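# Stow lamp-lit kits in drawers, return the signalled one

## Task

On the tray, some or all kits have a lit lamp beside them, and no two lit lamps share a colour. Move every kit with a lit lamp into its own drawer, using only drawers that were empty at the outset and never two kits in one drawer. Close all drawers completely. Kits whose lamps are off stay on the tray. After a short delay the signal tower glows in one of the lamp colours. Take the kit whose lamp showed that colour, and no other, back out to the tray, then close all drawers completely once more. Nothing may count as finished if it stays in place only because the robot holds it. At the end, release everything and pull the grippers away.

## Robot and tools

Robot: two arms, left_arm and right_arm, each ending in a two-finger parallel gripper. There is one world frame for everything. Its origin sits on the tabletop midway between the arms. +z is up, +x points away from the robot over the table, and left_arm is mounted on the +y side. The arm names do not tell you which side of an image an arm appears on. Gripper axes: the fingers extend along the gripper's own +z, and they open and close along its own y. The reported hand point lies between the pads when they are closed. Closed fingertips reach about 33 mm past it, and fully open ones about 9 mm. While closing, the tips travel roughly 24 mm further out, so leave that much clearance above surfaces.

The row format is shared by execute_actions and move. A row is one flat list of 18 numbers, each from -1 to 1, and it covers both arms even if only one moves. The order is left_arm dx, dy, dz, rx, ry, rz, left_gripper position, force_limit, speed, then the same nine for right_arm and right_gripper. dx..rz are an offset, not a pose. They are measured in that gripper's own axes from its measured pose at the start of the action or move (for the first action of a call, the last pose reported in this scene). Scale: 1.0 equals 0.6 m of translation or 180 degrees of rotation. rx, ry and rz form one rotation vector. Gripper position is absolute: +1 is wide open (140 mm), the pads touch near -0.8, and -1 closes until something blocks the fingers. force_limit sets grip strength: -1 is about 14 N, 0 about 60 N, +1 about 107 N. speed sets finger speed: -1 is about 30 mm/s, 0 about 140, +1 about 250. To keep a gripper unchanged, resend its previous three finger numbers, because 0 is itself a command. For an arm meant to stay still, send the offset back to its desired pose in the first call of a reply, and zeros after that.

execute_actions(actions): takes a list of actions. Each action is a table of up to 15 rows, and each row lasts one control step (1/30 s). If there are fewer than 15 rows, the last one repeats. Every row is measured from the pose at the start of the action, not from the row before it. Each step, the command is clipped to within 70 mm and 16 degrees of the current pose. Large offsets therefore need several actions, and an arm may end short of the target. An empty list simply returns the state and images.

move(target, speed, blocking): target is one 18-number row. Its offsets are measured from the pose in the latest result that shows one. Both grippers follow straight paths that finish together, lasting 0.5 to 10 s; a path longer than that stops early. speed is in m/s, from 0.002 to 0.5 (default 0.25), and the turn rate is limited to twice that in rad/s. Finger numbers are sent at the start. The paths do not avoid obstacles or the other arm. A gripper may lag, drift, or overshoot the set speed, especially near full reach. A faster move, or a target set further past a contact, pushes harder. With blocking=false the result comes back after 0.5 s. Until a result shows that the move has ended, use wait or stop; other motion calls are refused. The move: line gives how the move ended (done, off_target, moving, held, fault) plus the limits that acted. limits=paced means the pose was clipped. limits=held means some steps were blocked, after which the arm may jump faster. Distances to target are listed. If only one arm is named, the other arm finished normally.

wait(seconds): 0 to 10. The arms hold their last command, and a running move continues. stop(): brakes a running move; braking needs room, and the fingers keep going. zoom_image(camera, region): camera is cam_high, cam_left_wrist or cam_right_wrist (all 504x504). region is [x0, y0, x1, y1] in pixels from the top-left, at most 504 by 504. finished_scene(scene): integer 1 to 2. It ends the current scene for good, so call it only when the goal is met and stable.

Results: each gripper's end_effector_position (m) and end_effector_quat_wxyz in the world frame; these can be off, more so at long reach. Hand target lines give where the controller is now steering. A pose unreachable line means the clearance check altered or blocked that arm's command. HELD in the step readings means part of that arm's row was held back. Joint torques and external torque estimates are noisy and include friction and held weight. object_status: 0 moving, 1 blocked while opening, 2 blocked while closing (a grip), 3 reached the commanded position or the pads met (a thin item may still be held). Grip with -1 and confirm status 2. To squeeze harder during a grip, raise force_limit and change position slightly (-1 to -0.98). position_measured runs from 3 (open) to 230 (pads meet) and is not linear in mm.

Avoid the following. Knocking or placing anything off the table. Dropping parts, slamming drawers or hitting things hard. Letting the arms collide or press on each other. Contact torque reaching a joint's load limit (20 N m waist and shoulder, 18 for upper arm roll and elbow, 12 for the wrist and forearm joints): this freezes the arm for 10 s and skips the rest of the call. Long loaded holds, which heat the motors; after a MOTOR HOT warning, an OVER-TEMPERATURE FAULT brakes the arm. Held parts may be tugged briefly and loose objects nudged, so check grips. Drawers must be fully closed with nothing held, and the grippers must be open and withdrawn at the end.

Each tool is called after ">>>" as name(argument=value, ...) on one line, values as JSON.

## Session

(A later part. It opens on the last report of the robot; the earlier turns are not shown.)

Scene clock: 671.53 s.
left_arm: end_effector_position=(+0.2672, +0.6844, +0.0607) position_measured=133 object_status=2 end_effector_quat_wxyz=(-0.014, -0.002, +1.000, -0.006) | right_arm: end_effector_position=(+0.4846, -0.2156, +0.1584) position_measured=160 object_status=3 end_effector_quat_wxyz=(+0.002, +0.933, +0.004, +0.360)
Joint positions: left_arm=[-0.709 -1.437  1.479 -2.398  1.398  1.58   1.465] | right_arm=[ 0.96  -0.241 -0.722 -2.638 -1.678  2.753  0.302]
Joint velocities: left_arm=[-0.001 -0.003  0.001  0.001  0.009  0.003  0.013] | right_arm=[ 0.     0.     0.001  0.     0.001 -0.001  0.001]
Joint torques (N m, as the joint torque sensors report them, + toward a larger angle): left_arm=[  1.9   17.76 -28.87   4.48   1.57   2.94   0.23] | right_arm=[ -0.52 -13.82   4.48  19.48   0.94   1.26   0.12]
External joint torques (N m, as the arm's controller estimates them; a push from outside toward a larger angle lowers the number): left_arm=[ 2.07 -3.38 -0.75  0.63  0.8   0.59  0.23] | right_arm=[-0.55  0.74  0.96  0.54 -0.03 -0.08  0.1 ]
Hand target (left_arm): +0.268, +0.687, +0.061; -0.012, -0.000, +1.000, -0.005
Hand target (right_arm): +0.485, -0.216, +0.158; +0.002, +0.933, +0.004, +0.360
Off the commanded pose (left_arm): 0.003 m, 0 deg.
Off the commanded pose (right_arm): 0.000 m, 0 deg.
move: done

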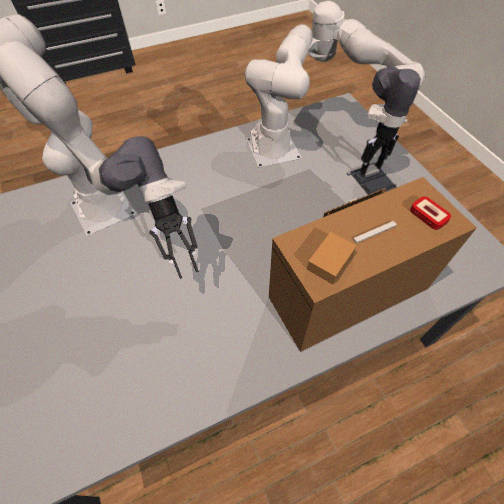

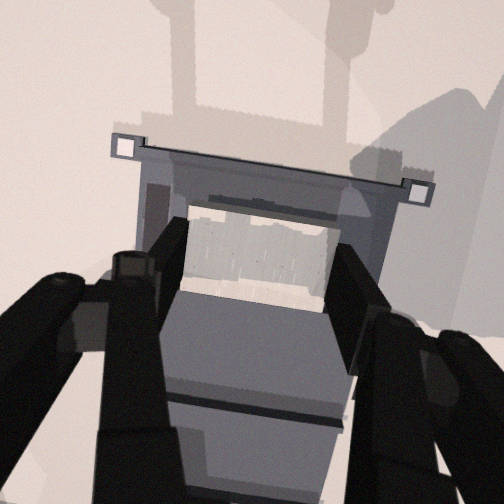

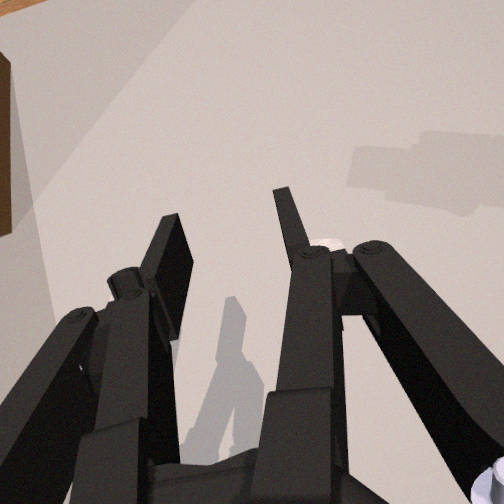

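>>> move(target=[0,0.006,0.028,0,0,0,-1,0,-0.3,0,0,0,0,0,0,-0.25,0.3,0], speed=0.02)

>>> move(target=[0,0,0,0,0,0,0.3,0,-0.3,0,0,0,0,0,0,-0.25,0.3,0])

>>> move(target=[0,0,-0.15,0,0,0,0.3,0,0,0,0,0,0,0,0,-0.25,0.3,0], speed=0.08)

Scene clock: 674.80 s.
left_arm: end_effector_position=(+0.2669, +0.6873, +0.0484) position_measured=133 object_status=2 end_effector_quat_wxyz=(-0.014, -0.001, +1.000, -0.005) | right_arm: end_effector_position=(+0.4846, -0.2156, +0.1584) position_measured=160 object_status=3 end_effector_quat_wxyz=(+0.002, +0.933, +0.004, +0.360)
Joint positions: left_arm=[-0.709 -1.441  1.509 -2.398  1.426  1.597  1.47 ] | right_arm=[ 0.96  -0.241 -0.722 -2.638 -1.678  2.753  0.302]
Joint velocities: left_arm=[-0.    -0.     0.002 -0.     0.005  0.008 -0.002] | right_arm=[-0.001  0.    -0.002 -0.    -0.    -0.001 -0.001]
Joint torques (N m, as the joint torque sensors report them, + toward a larger angle): left_arm=[ -0.12  17.94 -23.87   3.96   2.46   2.86   0.09] | right_arm=[ -0.4  -13.97   4.7   19.43   0.92   1.31   0.12]
External joint torques (N m, as the arm's controller estimates them; a push from outside toward a larger angle lowers the number): left_arm=[-0.14 -3.36  4.31  0.49  1.68  0.51  0.09] | right_arm=[-0.33  0.62  1.28  0.49 -0.04 -0.02  0.1 ]
Hand target (left_arm): +0.267, +0.688, +0.044; -0.015, -0.002, +1.000, -0.006
Hand target (right_arm): +0.485, -0.216, +0.158; +0.002, +0.933, +0.004, +0.360
Off the commanded pose (left_arm): 0.004 m, 0 deg.
Off the commanded pose (right_arm): 0.000 m, 0 deg.
move: off_target (left_arm)

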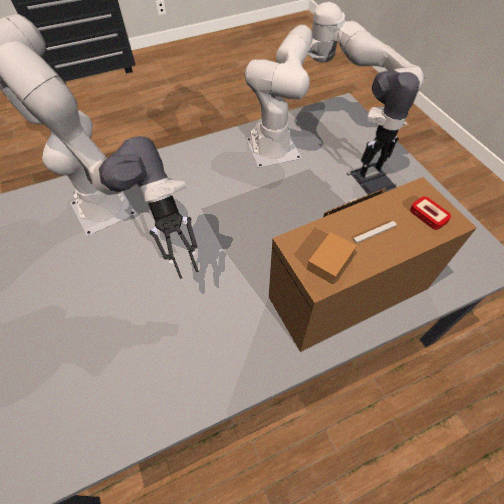

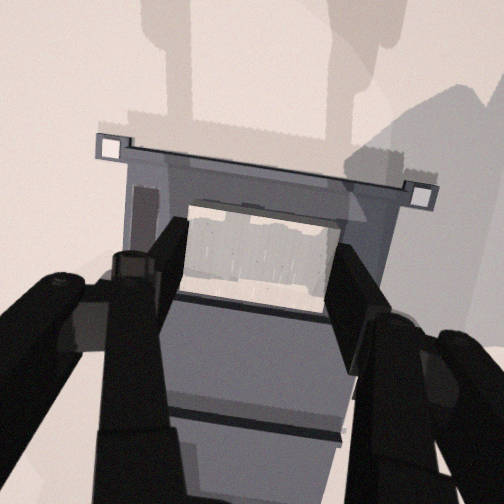

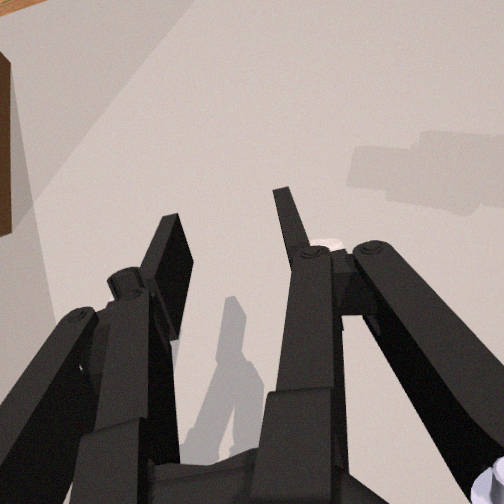

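Scene clock: 675.30 s.
left_arm: end_effector_position=(+0.2670, +0.6874, +0.0486) position_measured=91 object_status=3 end_effector_quat_wxyz=(-0.014, -0.001, +1.000, -0.005) | right_arm: end_effector_position=(+0.4846, -0.2156, +0.1584) position_measured=160 object_status=3 end_effector_quat_wxyz=(+0.002, +0.933, +0.004, +0.360)
Joint positions: left_arm=[-0.709 -1.441  1.509 -2.398  1.426  1.597  1.47 ] | right_arm=[ 0.96  -0.241 -0.722 -2.638 -1.678  2.753  0.302]
Joint velocities: left_arm=[-0.    -0.     0.001 -0.001  0.001  0.    -0.   ] | right_arm=[0.    0.    0.001 0.    0.    0.    0.001]
Joint torques (N m, as the joint torque sensors report them, + toward a larger angle): left_arm=[  0.58  19.39 -29.17   3.34   0.7    2.3    0.02] | right_arm=[ -0.42 -13.83   4.79  19.25   0.9    1.28   0.12]
External joint torques (N m, as the arm's controller estimates them; a push from outside toward a larger angle lowers the number): left_arm=[ 0.66 -1.87 -0.98 -0.1  -0.08 -0.05  0.02] | right_arm=[-0.47  0.76  1.25  0.26 -0.07 -0.07  0.1 ]
Hand target (left_arm): +0.267, +0.687, +0.048; -0.014, -0.001, +1.000, -0.005
Hand target (right_arm): +0.485, -0.216, +0.158; +0.002, +0.933, +0.004, +0.360
Off the commanded pose (left_arm): 0.000 m, 0 deg.
Off the commanded pose (right_arm): 0.000 m, 0 deg.
move: done

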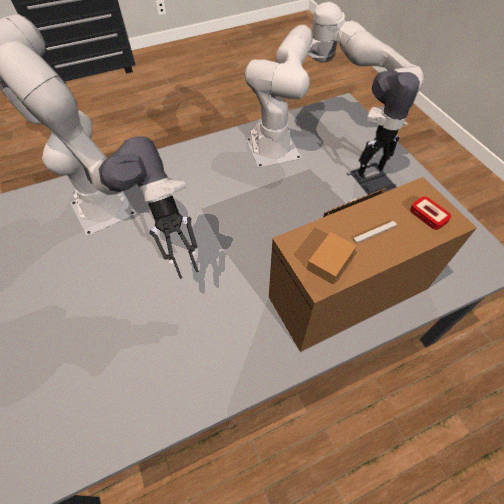

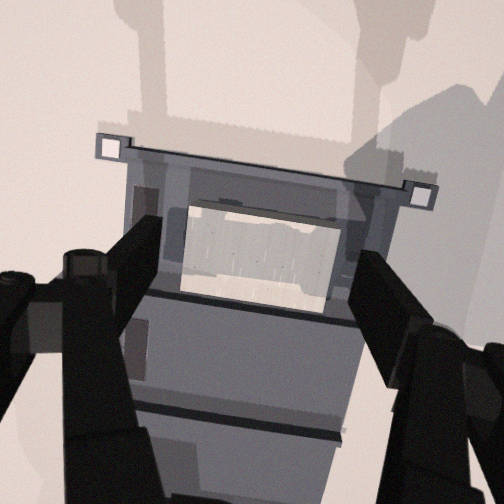

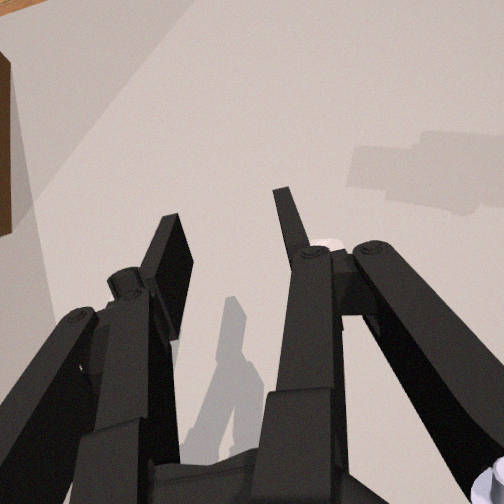

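Scene clock: 676.87 s.
left_arm: end_effector_position=(+0.2699, +0.6897, +0.1387) position_measured=91 object_status=3 end_effector_quat_wxyz=(-0.011, -0.004, +1.000, -0.004) | right_arm: end_effector_position=(+0.4846, -0.2156, +0.1584) position_measured=160 object_status=3 end_effector_quat_wxyz=(+0.002, +0.933, +0.004, +0.360)
Joint positions: left_arm=[-0.716 -1.386  1.309 -2.335  1.246  1.493  1.484] | right_arm=[ 0.96  -0.241 -0.722 -2.638 -1.678  2.753  0.302]
Joint velocities: left_arm=[-0.001 -0.001  0.001  0.001 -0.004 -0.01   0.006] | right_arm=[ 0.001 -0.    -0.001  0.     0.001  0.    -0.   ]
Joint torques (N m, as the joint torque sensors report them, + toward a larger angle): left_arm=[ -0.46  20.16 -29.89   7.02  -0.49   1.81   0.31] | right_arm=[ -0.72 -13.76   4.92  19.51   0.92   1.24   0.08]
External joint torques (N m, as the arm's controller estimates them; a push from outside toward a larger angle lowers the number): left_arm=[-0.49 -1.07 -2.04  0.15 -1.29 -0.56  0.31] | right_arm=[-0.74  0.83  1.41  0.53 -0.05 -0.1   0.06]
Hand target (left_arm): +0.269, +0.689, +0.140; -0.013, -0.002, +1.000, -0.006
Hand target (right_arm): +0.485, -0.216, +0.158; +0.002, +0.933, +0.004, +0.360
Off the commanded pose (left_arm): 0.002 m, 0 deg.
Off the commanded pose (right_arm): 0.000 m, 0 deg.
move: done

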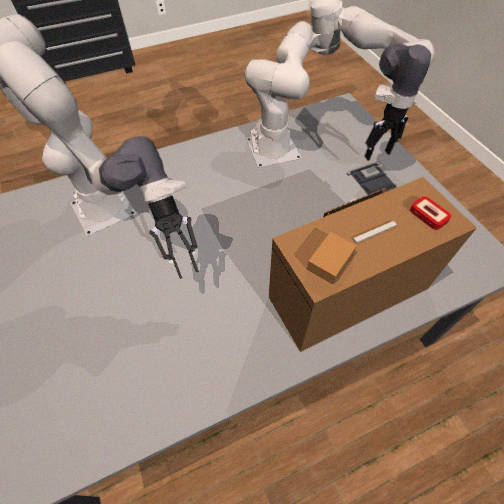

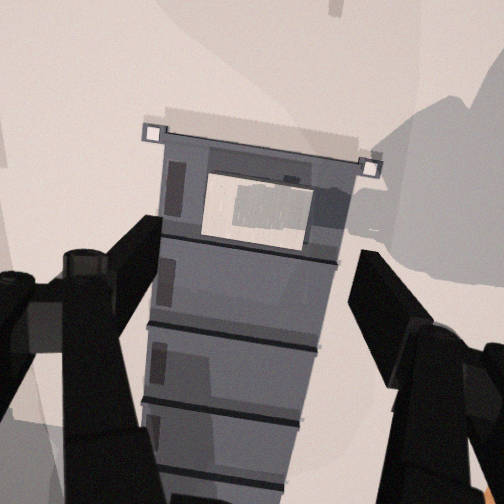

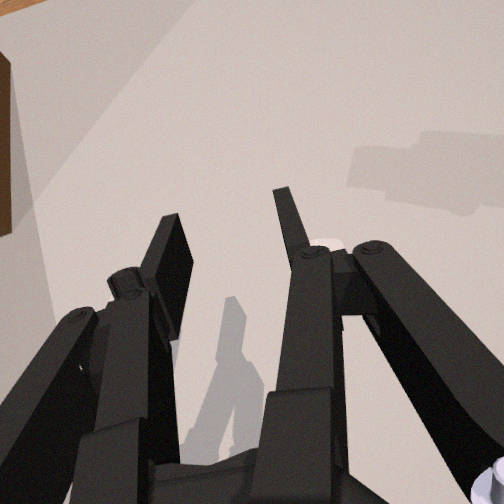

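>>> execute_actions(actions=[])

Scene clock: 682.50 s.
left_arm: end_effector_position=(+0.2695, +0.6897, +0.1387) position_measured=91 object_status=3 end_effector_quat_wxyz=(-0.012, -0.004, +1.000, -0.005) | right_arm: end_effector_position=(+0.4846, -0.2156, +0.1584) position_measured=160 object_status=3 end_effector_quat_wxyz=(+0.002, +0.933, +0.004, +0.360)
Joint positions: left_arm=[-0.717 -1.386  1.309 -2.335  1.246  1.491  1.485] | right_arm=[ 0.96  -0.241 -0.722 -2.638 -1.678  2.753  0.302]
Joint velocities: left_arm=[-0.001  0.002  0.    -0.001  0.001 -0.001  0.   ] | right_arm=[-0.001 -0.001  0.001 -0.001 -0.     0.001 -0.001]
Joint torques (N m, as the joint torque sensors report them, + toward a larger angle): left_arm=[ -0.62  19.82 -30.92   7.71  -0.45   1.93   0.23] | right_arm=[ -0.69 -14.09   5.02  19.44   0.94   1.26   0.13]
External joint torques (N m, as the arm's controller estimates them; a push from outside toward a larger angle lowers the number): left_arm=[-0.62 -1.41 -3.13  0.84 -1.24 -0.42  0.23] | right_arm=[-0.72  0.48  1.51  0.54 -0.02 -0.08  0.11]
Hand target (left_arm): +0.269, +0.689, +0.140; -0.013, -0.002, +1.000, -0.006
Hand target (right_arm): +0.485, -0.216, +0.158; +0.002, +0.933, +0.004, +0.360
Off the commanded pose (left_arm): 0.001 m, 0 deg.
Off the commanded pose (right_arm): 0.000 m, 0 deg.

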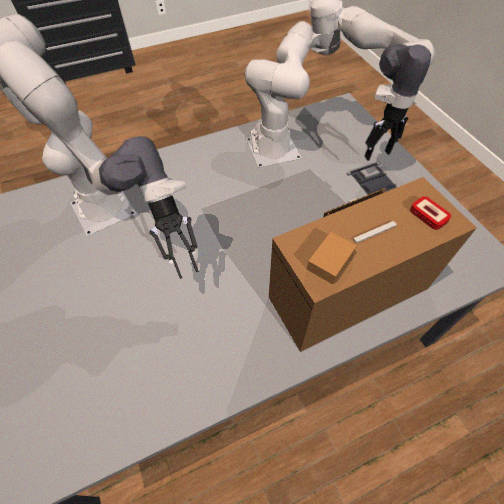

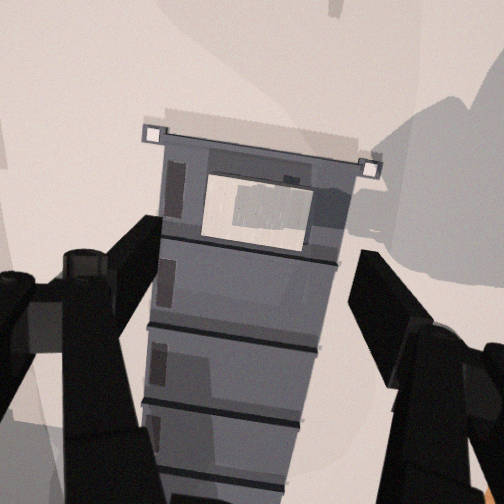

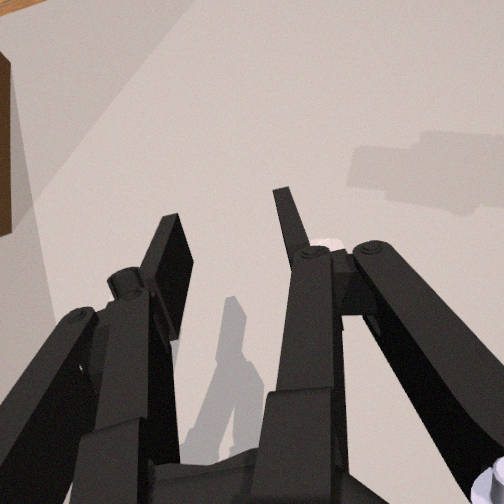

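>>> move(target=[-0.235,-0.453,-0.127,0,-0.2,0,-0.25,0.3,0,0,0,0,0,0,0,-0.25,0.3,0])

Scene clock: 687.90 s.
left_arm: end_effector_position=(+0.4145, +0.4207, +0.2220) position_measured=160 object_status=3 end_effector_quat_wxyz=(+0.303, -0.005, +0.953, -0.006) | right_arm: end_effector_position=(+0.4846, -0.2156, +0.1584) position_measured=160 object_status=3 end_effector_quat_wxyz=(+0.002, +0.933, +0.004, +0.360)
Joint positions: left_arm=[-0.885 -1.555  1.165 -2.815  1.59   1.926  0.789] | right_arm=[ 0.96  -0.241 -0.722 -2.638 -1.678  2.753  0.302]
Joint velocities: left_arm=[ 0.     0.     0.     0.     0.003  0.    -0.03 ] | right_arm=[-0.    -0.001 -0.    -0.001  0.001  0.001 -0.002]
Joint torques (N m, as the joint torque sensors report them, + toward a larger angle): left_arm=[ -1.04  12.88 -21.41   7.44   2.28   3.25  -0.17] | right_arm=[ -0.56 -13.93   4.82  19.5    0.9    1.27   0.12]
External joint torques (N m, as the arm's controller estimates them; a push from outside toward a larger angle lowers the number): left_arm=[-1.1  -0.55 -0.81 -1.09  1.    0.23 -0.16] | right_arm=[-0.54  0.7   1.35  0.51 -0.07 -0.07  0.1 ]
Hand target (left_arm): +0.415, +0.419, +0.222; +0.305, -0.009, +0.952, -0.007
Hand target (right_arm): +0.485, -0.216, +0.158; +0.002, +0.933, +0.004, +0.360
Off the commanded pose (left_arm): 0.008 m, 1 deg.
Off the commanded pose (right_arm): 0.000 m, 0 deg.
move: off_target (left_arm)

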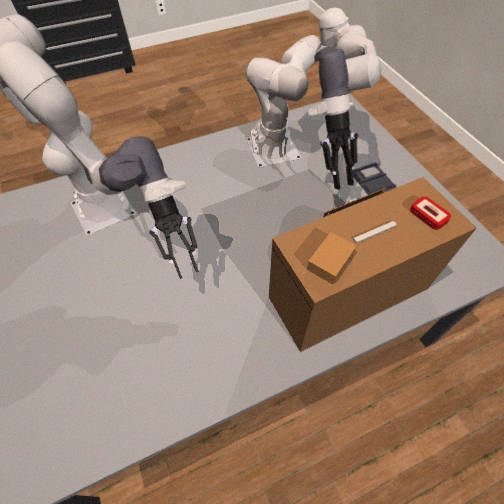

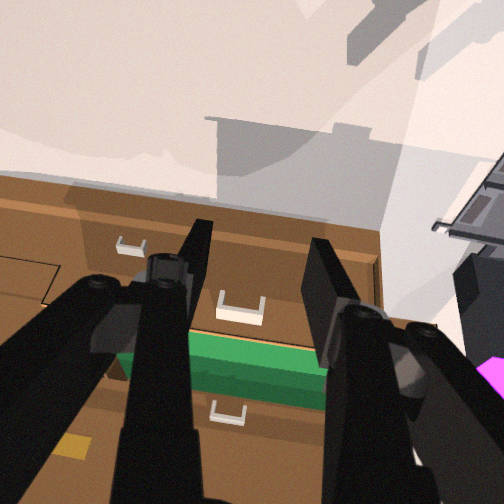

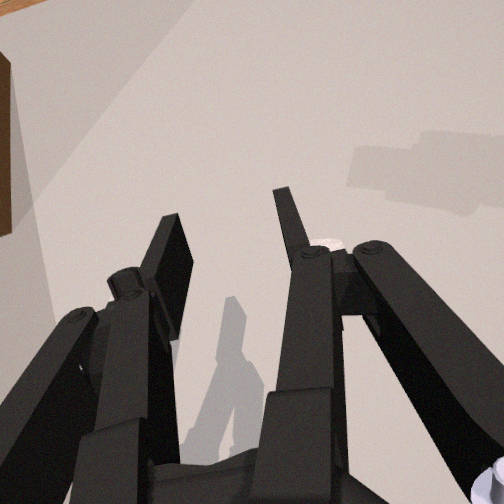

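>>> move(target=[-0.052,-0.004,0.056,0,-0.055,0,-0.25,0.3,0,0,0,0,0,0,0,-0.25,0.3,0], speed=0.08)

>>> move(target=[-0.165,0,0.165,0,0,0,-0.25,0.3,0,0,0,0,0,0,0,-0.25,0.3,0], speed=0.05)

>>> move(target=[0.12,0,-0.12,0,0,0,-0.25,0.3,0,0,0,0,0,0,0,-0.25,0.3,0])

Scene clock: 691.73 s.
left_arm: end_effector_position=(+0.4586, +0.4201, +0.2106) position_measured=160 object_status=3 end_effector_quat_wxyz=(+0.382, -0.005, +0.924, -0.003) | right_arm: end_effector_position=(+0.4846, -0.2156, +0.1584) position_measured=160 object_status=3 end_effector_quat_wxyz=(+0.002, +0.933, +0.004, +0.360)
Joint positions: left_arm=[-0.911 -1.6    1.351 -2.824  1.928  2.043  0.715] | right_arm=[ 0.96  -0.241 -0.722 -2.638 -1.678  2.753  0.302]
Joint velocities: left_arm=[-0.001 -0.008  0.    -0.     0.016  0.001 -0.017] | right_arm=[-0.001 -0.     0.001 -0.    -0.     0.     0.   ]
Joint torques (N m, as the joint torque sensors report them, + toward a larger angle): left_arm=[ -0.35  11.62 -20.47   3.45   2.21   3.18  -0.18] | right_arm=[ -0.51 -13.91   4.68  19.39   0.93   1.25   0.12]
External joint torques (N m, as the arm's controller estimates them; a push from outside toward a larger angle lowers the number): left_arm=[-0.43 -1.94  1.11 -0.74  1.    0.3  -0.16] | right_arm=[-0.48  0.68  1.22  0.42 -0.04 -0.08  0.1 ]
Hand target (left_arm): +0.459, +0.418, +0.211; +0.384, -0.007, +0.923, -0.006
Hand target (right_arm): +0.485, -0.216, +0.158; +0.002, +0.933, +0.004, +0.360
Off the commanded pose (left_arm): 0.003 m, 0 deg.
Off the commanded pose (right_arm): 0.000 m, 0 deg.
move: done

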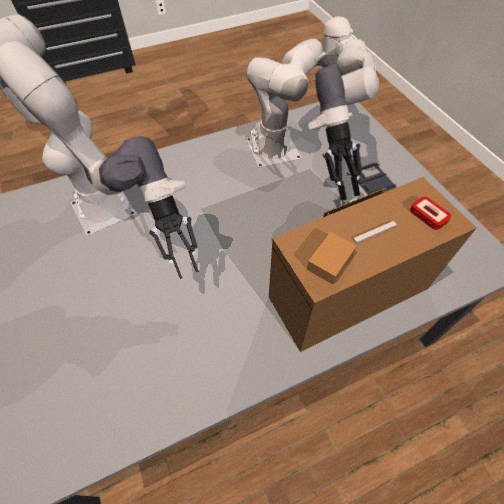

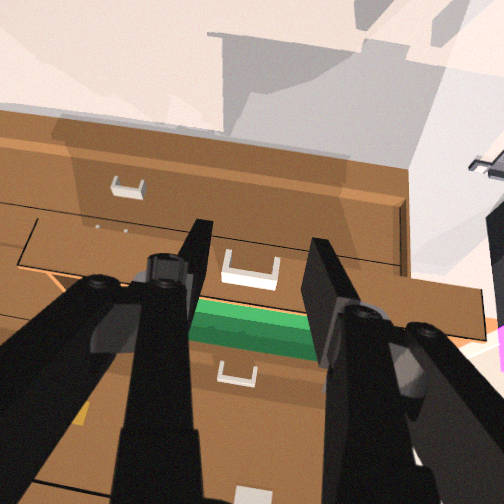

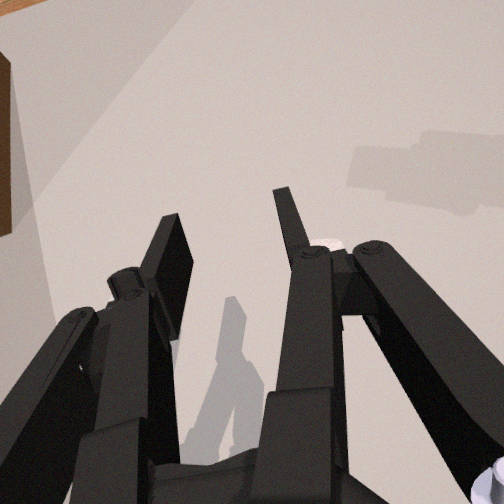

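Scene clock: 694.83 s.
left_arm: end_effector_position=(+0.5979, +0.4166, +0.2127) position_measured=160 object_status=3 end_effector_quat_wxyz=(+0.383, -0.009, +0.924, -0.007) | right_arm: end_effector_position=(+0.4846, -0.2156, +0.1584) position_measured=160 object_status=3 end_effector_quat_wxyz=(+0.002, +0.933, +0.004, +0.360)
Joint positions: left_arm=[-1.354 -1.555  1.413 -2.406  2.014  2.035  0.68 ] | right_arm=[ 0.96  -0.241 -0.722 -2.638 -1.678  2.753  0.302]
Joint velocities: left_arm=[-0.003  0.    -0.     0.004  0.002 -0.     0.003] | right_arm=[ 0.001 -0.    -0.001 -0.     0.    -0.001 -0.   ]
Joint torques (N m, as the joint torque sensors report them, + toward a larger angle): left_arm=[ -2.64  18.92 -29.23   3.97   2.19   3.23   0.28] | right_arm=[ -0.47 -14.01   4.79  19.29   0.93   1.28   0.16]
External joint torques (N m, as the arm's controller estimates them; a push from outside toward a larger angle lowers the number): left_arm=[-2.76 -2.07 -0.16  1.54  0.96  0.36  0.3 ] | right_arm=[-0.46  0.62  1.32  0.27 -0.05 -0.06  0.14]
Hand target (left_arm): +0.600, +0.416, +0.213; +0.385, -0.005, +0.923, -0.005
Hand target (right_arm): +0.485, -0.216, +0.158; +0.002, +0.933, +0.004, +0.360
Off the commanded pose (left_arm): 0.005 m, 1 deg.
Off the commanded pose (right_arm): 0.000 m, 0 deg.
move: off_target (left_arm)

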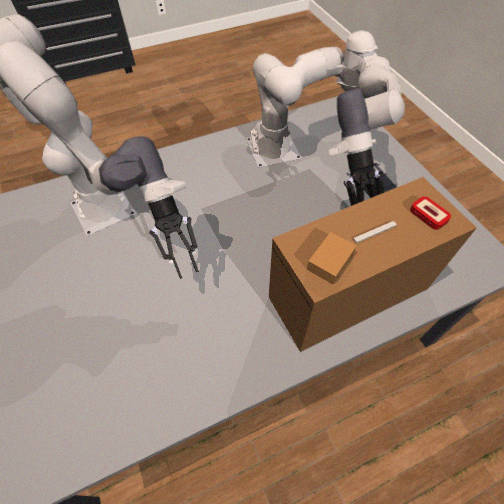

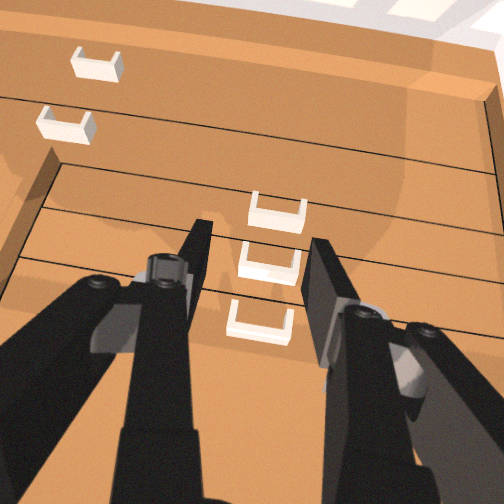

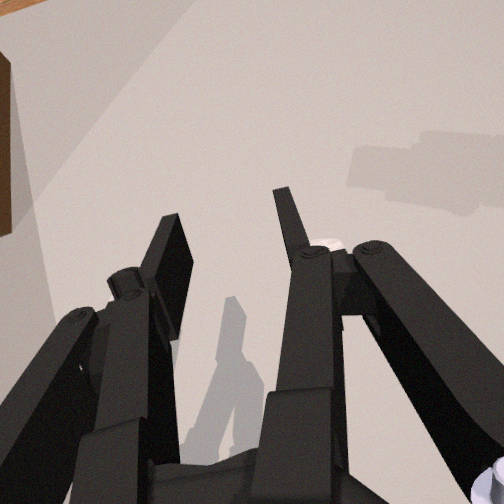

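Scene clock: 695.77 s.
left_arm: end_effector_position=(+0.4969, +0.4198, +0.2112) position_measured=160 object_status=3 end_effector_quat_wxyz=(+0.382, -0.010, +0.924, -0.005) | right_arm: end_effector_position=(+0.4846, -0.2156, +0.1584) position_measured=160 object_status=3 end_effector_quat_wxyz=(+0.002, +0.933, +0.004, +0.360)
Joint positions: left_arm=[-1.048 -1.584  1.369 -2.712  1.965  2.029  0.678] | right_arm=[ 0.96  -0.241 -0.722 -2.638 -1.678  2.753  0.302]
Joint velocities: left_arm=[ 0.004 -0.     0.001 -0.004 -0.007 -0.001  0.004] | right_arm=[ 0.001 -0.     0.001 -0.002 -0.001  0.    -0.   ]
Joint torques (N m, as the joint torque sensors report them, + toward a larger angle): left_arm=[  2.38  12.7  -25.83   2.05   0.01   3.04   0.29] | right_arm=[ -0.4  -13.77   4.73  19.2    0.92   1.27   0.15]
External joint torques (N m, as the arm's controller estimates them; a push from outside toward a larger angle lowers the number): left_arm=[ 2.28 -2.47 -2.02 -1.74 -1.23  0.2   0.31] | right_arm=[-0.44  0.8   1.19  0.25 -0.05 -0.07  0.13]
Hand target (left_arm): +0.496, +0.419, +0.211; +0.381, -0.008, +0.924, -0.005
Hand target (right_arm): +0.485, -0.216, +0.158; +0.002, +0.933, +0.004, +0.360
Off the commanded pose (left_arm): 0.005 m, 0 deg.
Off the commanded pose (right_arm): 0.000 m, 0 deg.
move: off_target (left_arm)

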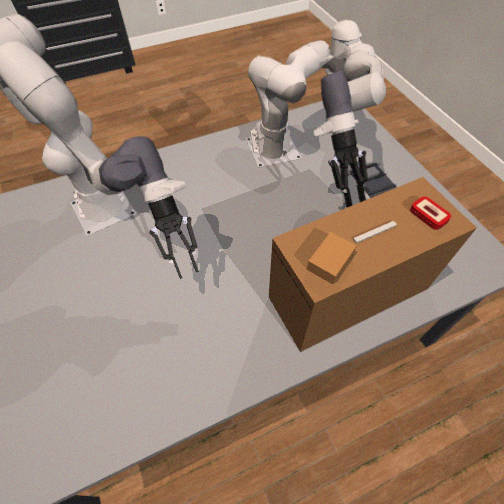

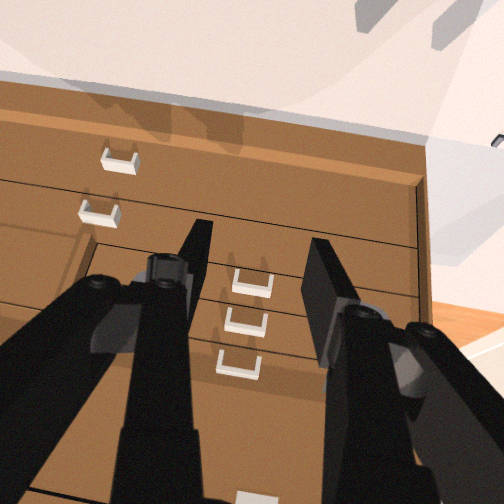

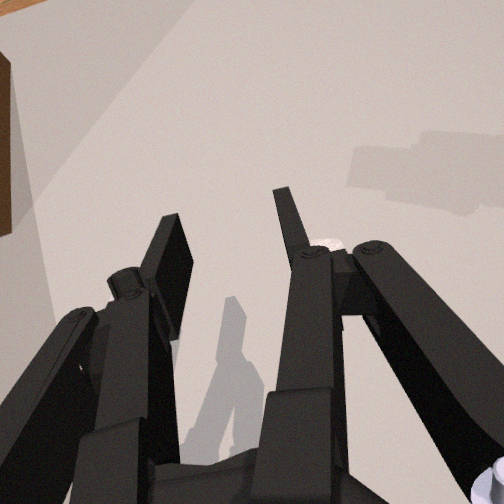

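>>> move(target=[-0.14,0,0.14,0,0,0,-0.25,0.3,0,0,0,0,0,0,0,-0.25,0.3,0], speed=0.06)

>>> move(target=[0.03,0,-0.095,0,0,0,-0.25,0.3,0,0,0,0,0,0,0,-0.25,0.3,0], speed=0.1)

>>> move(target=[-0.075,0,0.075,0,0,0,-0.25,0.3,0,0,0,0,0,0,0,-0.25,0.3,0], speed=0.04)

>>> move(target=[0.14,0,-0.14,0,0,0,-0.25,0.3,0,0,0,0,0,0,0,-0.25,0.3,0])

Scene clock: 700.70 s.
left_arm: end_effector_position=(+0.6061, +0.4177, +0.2125) position_measured=160 object_status=3 end_effector_quat_wxyz=(+0.378, -0.016, +0.926, -0.004) | right_arm: end_effector_position=(+0.4846, -0.2156, +0.1584) position_measured=160 object_status=3 end_effector_quat_wxyz=(+0.002, +0.933, +0.004, +0.360)
Joint positions: left_arm=[-1.387 -1.559  1.408 -2.376  2.013  2.011  0.672] | right_arm=[ 0.96  -0.241 -0.722 -2.638 -1.678  2.753  0.302]
Joint velocities: left_arm=[-0.013 -0.008 -0.009  0.003  0.001 -0.029 -0.002] | right_arm=[-0.     0.001 -0.    -0.001 -0.    -0.    -0.   ]
Joint torques (N m, as the joint torque sensors report them, + toward a larger angle): left_arm=[ -9.69  16.64 -24.44  15.36   4.7    6.1    0.79] | right_arm=[ -0.42 -13.85   4.93  19.59   0.95   1.26   0.13]
External joint torques (N m, as the arm's controller estimates them; a push from outside toward a larger angle lowers the number): left_arm=[-9.85 -5.03  4.89 13.02  3.43  3.26  0.82] | right_arm=[-0.38  0.72  1.49  0.64 -0.02 -0.07  0.11]
Hand target (left_arm): +0.616, +0.418, +0.213; +0.383, -0.011, +0.923, -0.006
Hand target (right_arm): +0.485, -0.216, +0.158; +0.002, +0.933, +0.004, +0.360
Off the commanded pose (left_arm): 0.010 m, 1 deg.
Off the commanded pose (right_arm): 0.000 m, 0 deg.
move: off_target (left_arm)

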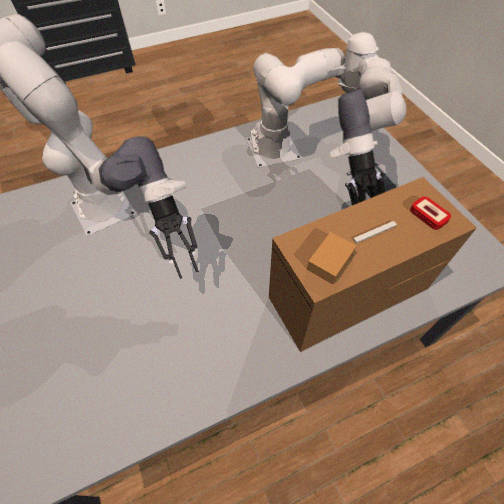

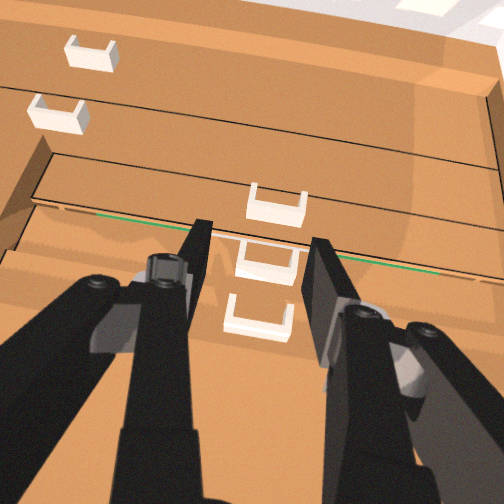

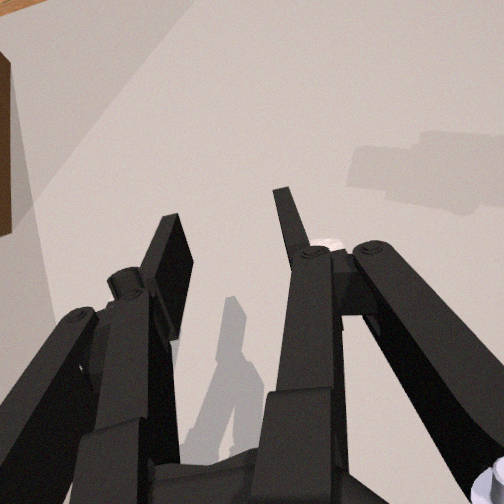

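Scene clock: 701.73 s.
left_arm: end_effector_position=(+0.5552, +0.4181, +0.2414) position_measured=160 object_status=3 end_effector_quat_wxyz=(+0.380, -0.018, +0.925, -0.006) | right_arm: end_effector_position=(+0.4846, -0.2156, +0.1584) position_measured=160 object_status=3 end_effector_quat_wxyz=(+0.002, +0.933, +0.004, +0.360)
Joint positions: left_arm=[-1.252 -1.558  1.316 -2.519  1.925  1.977  0.671] | right_arm=[ 0.96  -0.241 -0.722 -2.638 -1.678  2.753  0.302]
Joint velocities: left_arm=[ 0.002  0.002 -0.001 -0.002 -0.007 -0.003  0.001] | right_arm=[-0.001 -0.001  0.001  0.001 -0.     0.     0.001]
Joint torques (N m, as the joint torque sensors report them, + toward a larger angle): left_arm=[  1.55  18.21 -29.41   2.37   0.03   2.41   0.2 ] | right_arm=[ -0.67 -13.99   4.78  19.31   0.93   1.26   0.12]
External joint torques (N m, as the arm's controller estimates them; a push from outside toward a larger angle lowers the number): left_arm=[ 1.55 -0.49 -2.43 -1.85 -1.29 -0.46  0.22] | right_arm=[-0.65  0.65  1.3   0.25 -0.05 -0.07  0.1 ]
Hand target (left_arm): +0.553, +0.418, +0.241; +0.378, -0.016, +0.926, -0.004
Hand target (right_arm): +0.485, -0.216, +0.158; +0.002, +0.933, +0.004, +0.360
Off the commanded pose (left_arm): 0.002 m, 0 deg.
Off the commanded pose (right_arm): 0.000 m, 0 deg.
move: done

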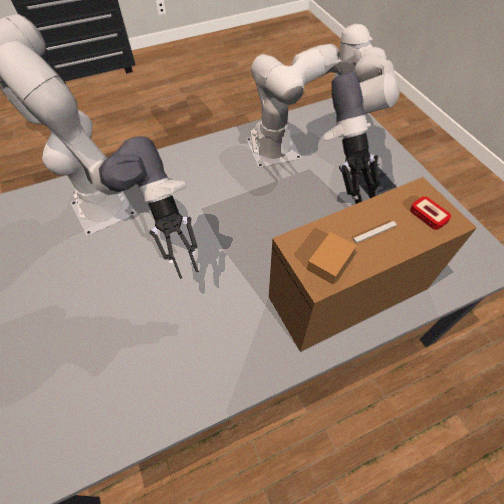

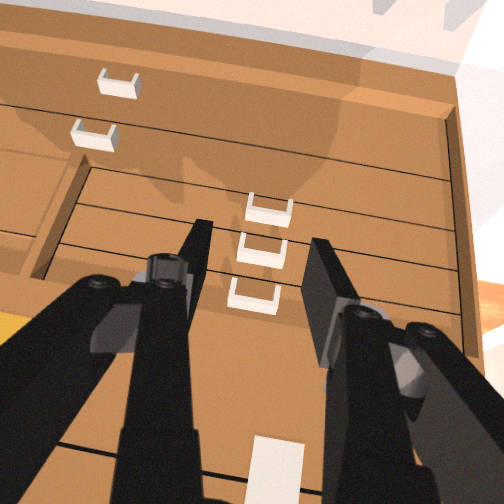

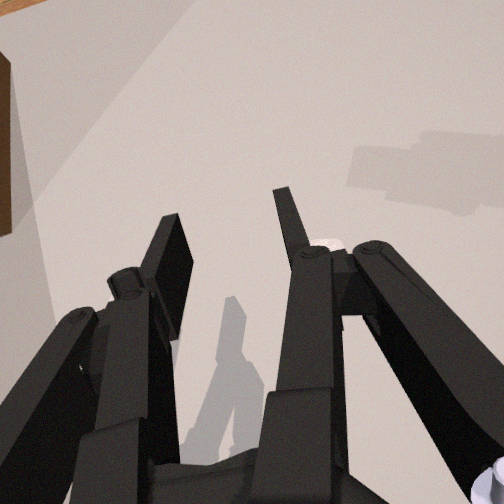

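Scene clock: 703.57 s.
left_arm: end_effector_position=(+0.6036, +0.4153, +0.2321) position_measured=160 object_status=3 end_effector_quat_wxyz=(+0.364, -0.021, +0.931, -0.003) | right_arm: end_effector_position=(+0.4846, -0.2156, +0.1584) position_measured=160 object_status=3 end_effector_quat_wxyz=(+0.002, +0.933, +0.004, +0.360)
Joint positions: left_arm=[-1.413 -1.554  1.345 -2.356  1.942  1.945  0.684] | right_arm=[ 0.96  -0.241 -0.722 -2.638 -1.678  2.753  0.302]
Joint velocities: left_arm=[-0.014 -0.041 -0.011  0.01   0.002 -0.039  0.012] | right_arm=[-0.001 -0.    -0.002 -0.001  0.002  0.     0.   ]
Joint torques (N m, as the joint torque sensors report them, + toward a larger angle): left_arm=[ -7.95  17.27 -28.7   18.     7.37   7.93   0.64] | right_arm=[ -0.48 -13.94   4.77  19.48   0.92   1.21   0.12]
External joint torques (N m, as the arm's controller estimates them; a push from outside toward a larger angle lowers the number): left_arm=[-8.17 -5.02  0.57 14.86  6.    5.09  0.67] | right_arm=[-0.4   0.65  1.36  0.53 -0.05 -0.11  0.11]
Hand target (left_arm): +0.618, +0.418, +0.241; +0.380, -0.018, +0.925, -0.006
Hand target (right_arm): +0.485, -0.216, +0.158; +0.002, +0.933, +0.004, +0.360
Off the commanded pose (left_arm): 0.018 m, 2 deg.
Off the commanded pose (right_arm): 0.000 m, 0 deg.
move: off_target (left_arm)

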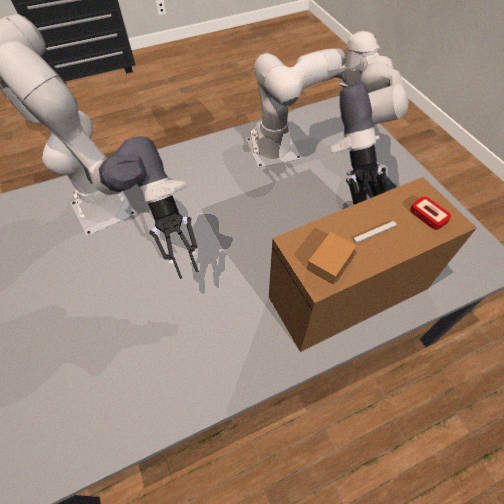

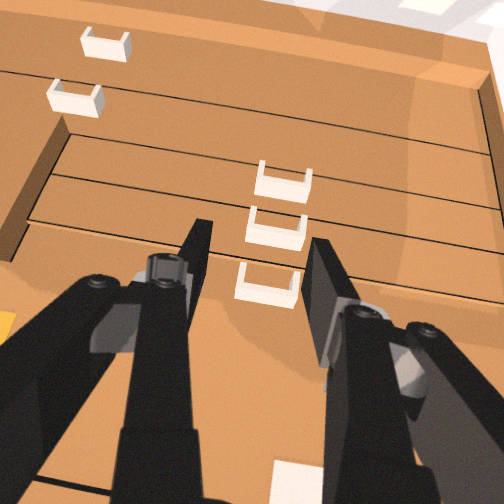

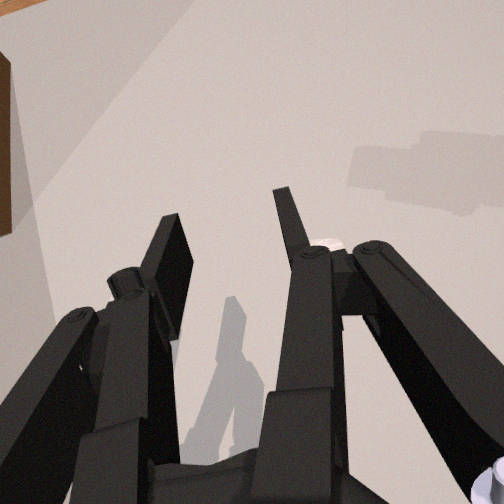

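Scene clock: 704.60 s.
left_arm: end_effector_position=(+0.4863, +0.4151, +0.2366) position_measured=160 object_status=3 end_effector_quat_wxyz=(+0.365, -0.021, +0.931, -0.002) | right_arm: end_effector_position=(+0.4846, -0.2156, +0.1584) position_measured=160 object_status=3 end_effector_quat_wxyz=(+0.002, +0.933, +0.004, +0.360)
Joint positions: left_arm=[-1.085 -1.611  1.255 -2.707  1.853  1.913  0.673] | right_arm=[ 0.96  -0.241 -0.722 -2.638 -1.678  2.753  0.302]
Joint velocities: left_arm=[ 0.002 -0.     0.    -0.001 -0.008 -0.001 -0.001] | right_arm=[-0.001 -0.    -0.001  0.003  0.001  0.001 -0.   ]
Joint torques (N m, as the joint torque sensors report them, + toward a larger angle): left_arm=[  2.23  13.58 -24.95   3.22   0.29   2.56   0.06] | right_arm=[ -0.7  -13.82   4.82  19.37   0.95   1.26   0.09]
External joint torques (N m, as the arm's controller estimates them; a push from outside toward a larger angle lowers the number): left_arm=[ 2.31 -2.09 -1.53 -2.06 -1.12 -0.31  0.08] | right_arm=[-0.61  0.84  1.41  0.3  -0.03 -0.06  0.07]
Hand target (left_arm): +0.485, +0.415, +0.236; +0.363, -0.021, +0.932, -0.002
Hand target (right_arm): +0.485, -0.216, +0.158; +0.002, +0.933, +0.004, +0.360
Off the commanded pose (left_arm): 0.004 m, 0 deg.
Off the commanded pose (right_arm): 0.000 m, 0 deg.
move: off_target (left_arm)

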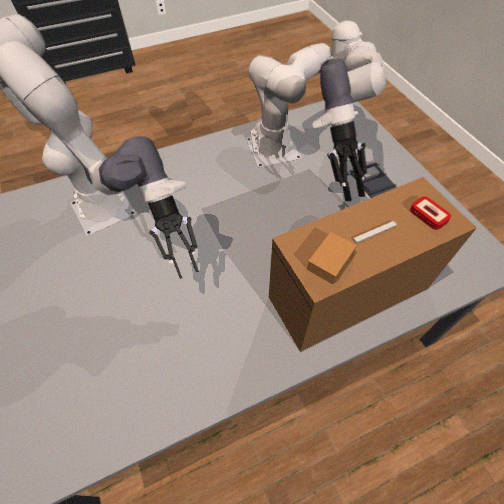

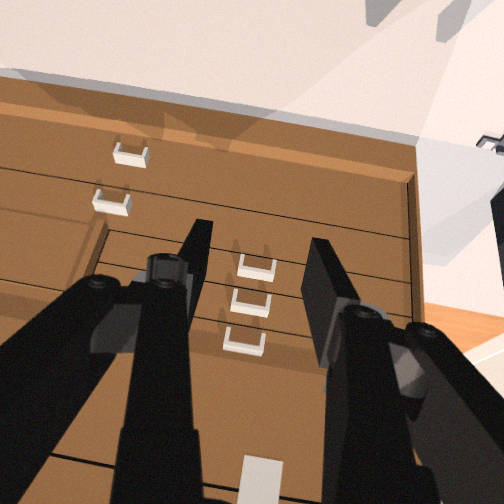

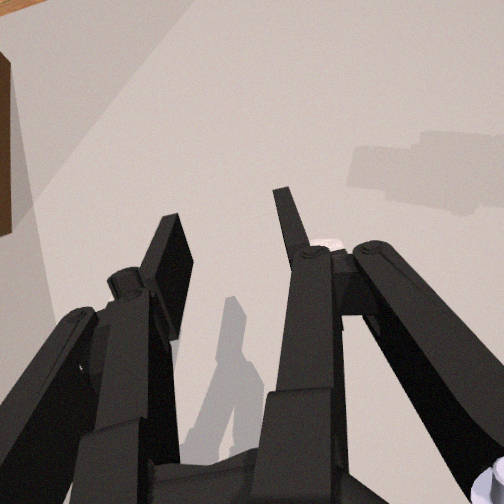

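>>> zoom_image(camera="cam_left_wrist", region=[40,130,460,400])

Region (40, 130, 460, 400) of cam_left_wrist's 504x504 image, scaled by 1.200, with more detail than that image has; it fills the top 324 rows of this view, and the rest is white.

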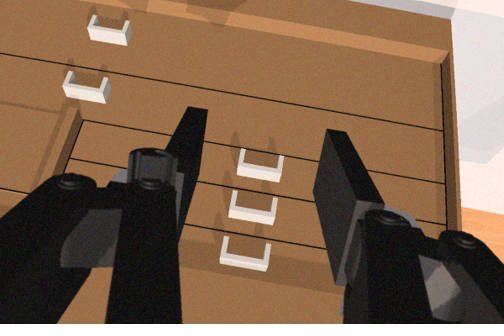

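>>> move(target=[0.03,0.3,-0.1,0,0.05,0,-0.25,0.3,0,0,0,0,0,0,0,-0.25,0.3,0])

>>> finished_scene(scene=1)

Scene clock: 710.23 s.
left_arm: end_effector_position=(+0.4257, +0.5966, +0.2606) position_measured=160 object_status=3 end_effector_quat_wxyz=(+0.286, -0.027, +0.958, -0.003) | right_arm: end_effector_position=(+0.4846, -0.2156, +0.1584) position_measured=160 object_status=3 end_effector_quat_wxyz=(+0.002, +0.933, +0.004, +0.360)
Joint positions: left_arm=[-0.81  -1.664  1.146 -2.514  1.474  1.794  1.18 ] | right_arm=[ 0.96  -0.241 -0.722 -2.638 -1.678  2.753  0.302]
Joint velocities: left_arm=[ 0.    -0.     0.     0.001 -0.003 -0.     0.033] | right_arm=[ 0.001 -0.     0.     0.     0.001 -0.     0.001]
Joint torques (N m, as the joint torque sensors report them, + toward a larger angle): left_arm=[ -2.    18.09 -27.23   5.4   -0.13   2.86   0.15] | right_arm=[ -0.7  -13.66   4.66  19.56   0.93   1.28   0.1 ]
External joint torques (N m, as the arm's controller estimates them; a push from outside toward a larger angle lowers the number): left_arm=[-2.04 -1.51 -1.86  0.76 -1.22 -0.44  0.17] | right_arm=[-0.71  0.95  1.16  0.57 -0.04 -0.06  0.08]
Hand target (left_arm): +0.426, +0.596, +0.261; +0.285, -0.021, +0.958, -0.003
Hand target (right_arm): +0.485, -0.216, +0.158; +0.002, +0.933, +0.004, +0.360
Off the commanded pose (left_arm): 0.005 m, 1 deg.
Off the commanded pose (right_arm): 0.000 m, 0 deg.
move: off_target (left_arm)

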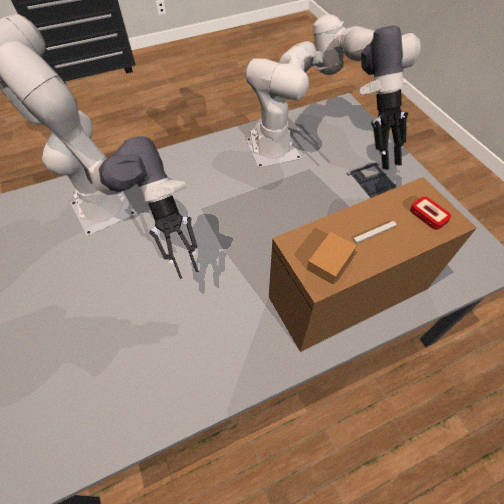

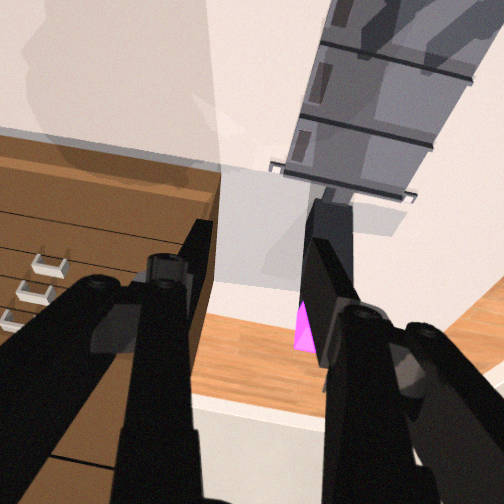

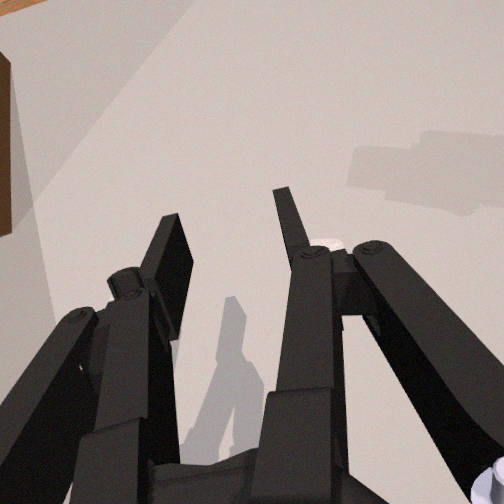

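The scene is finished: the task was done.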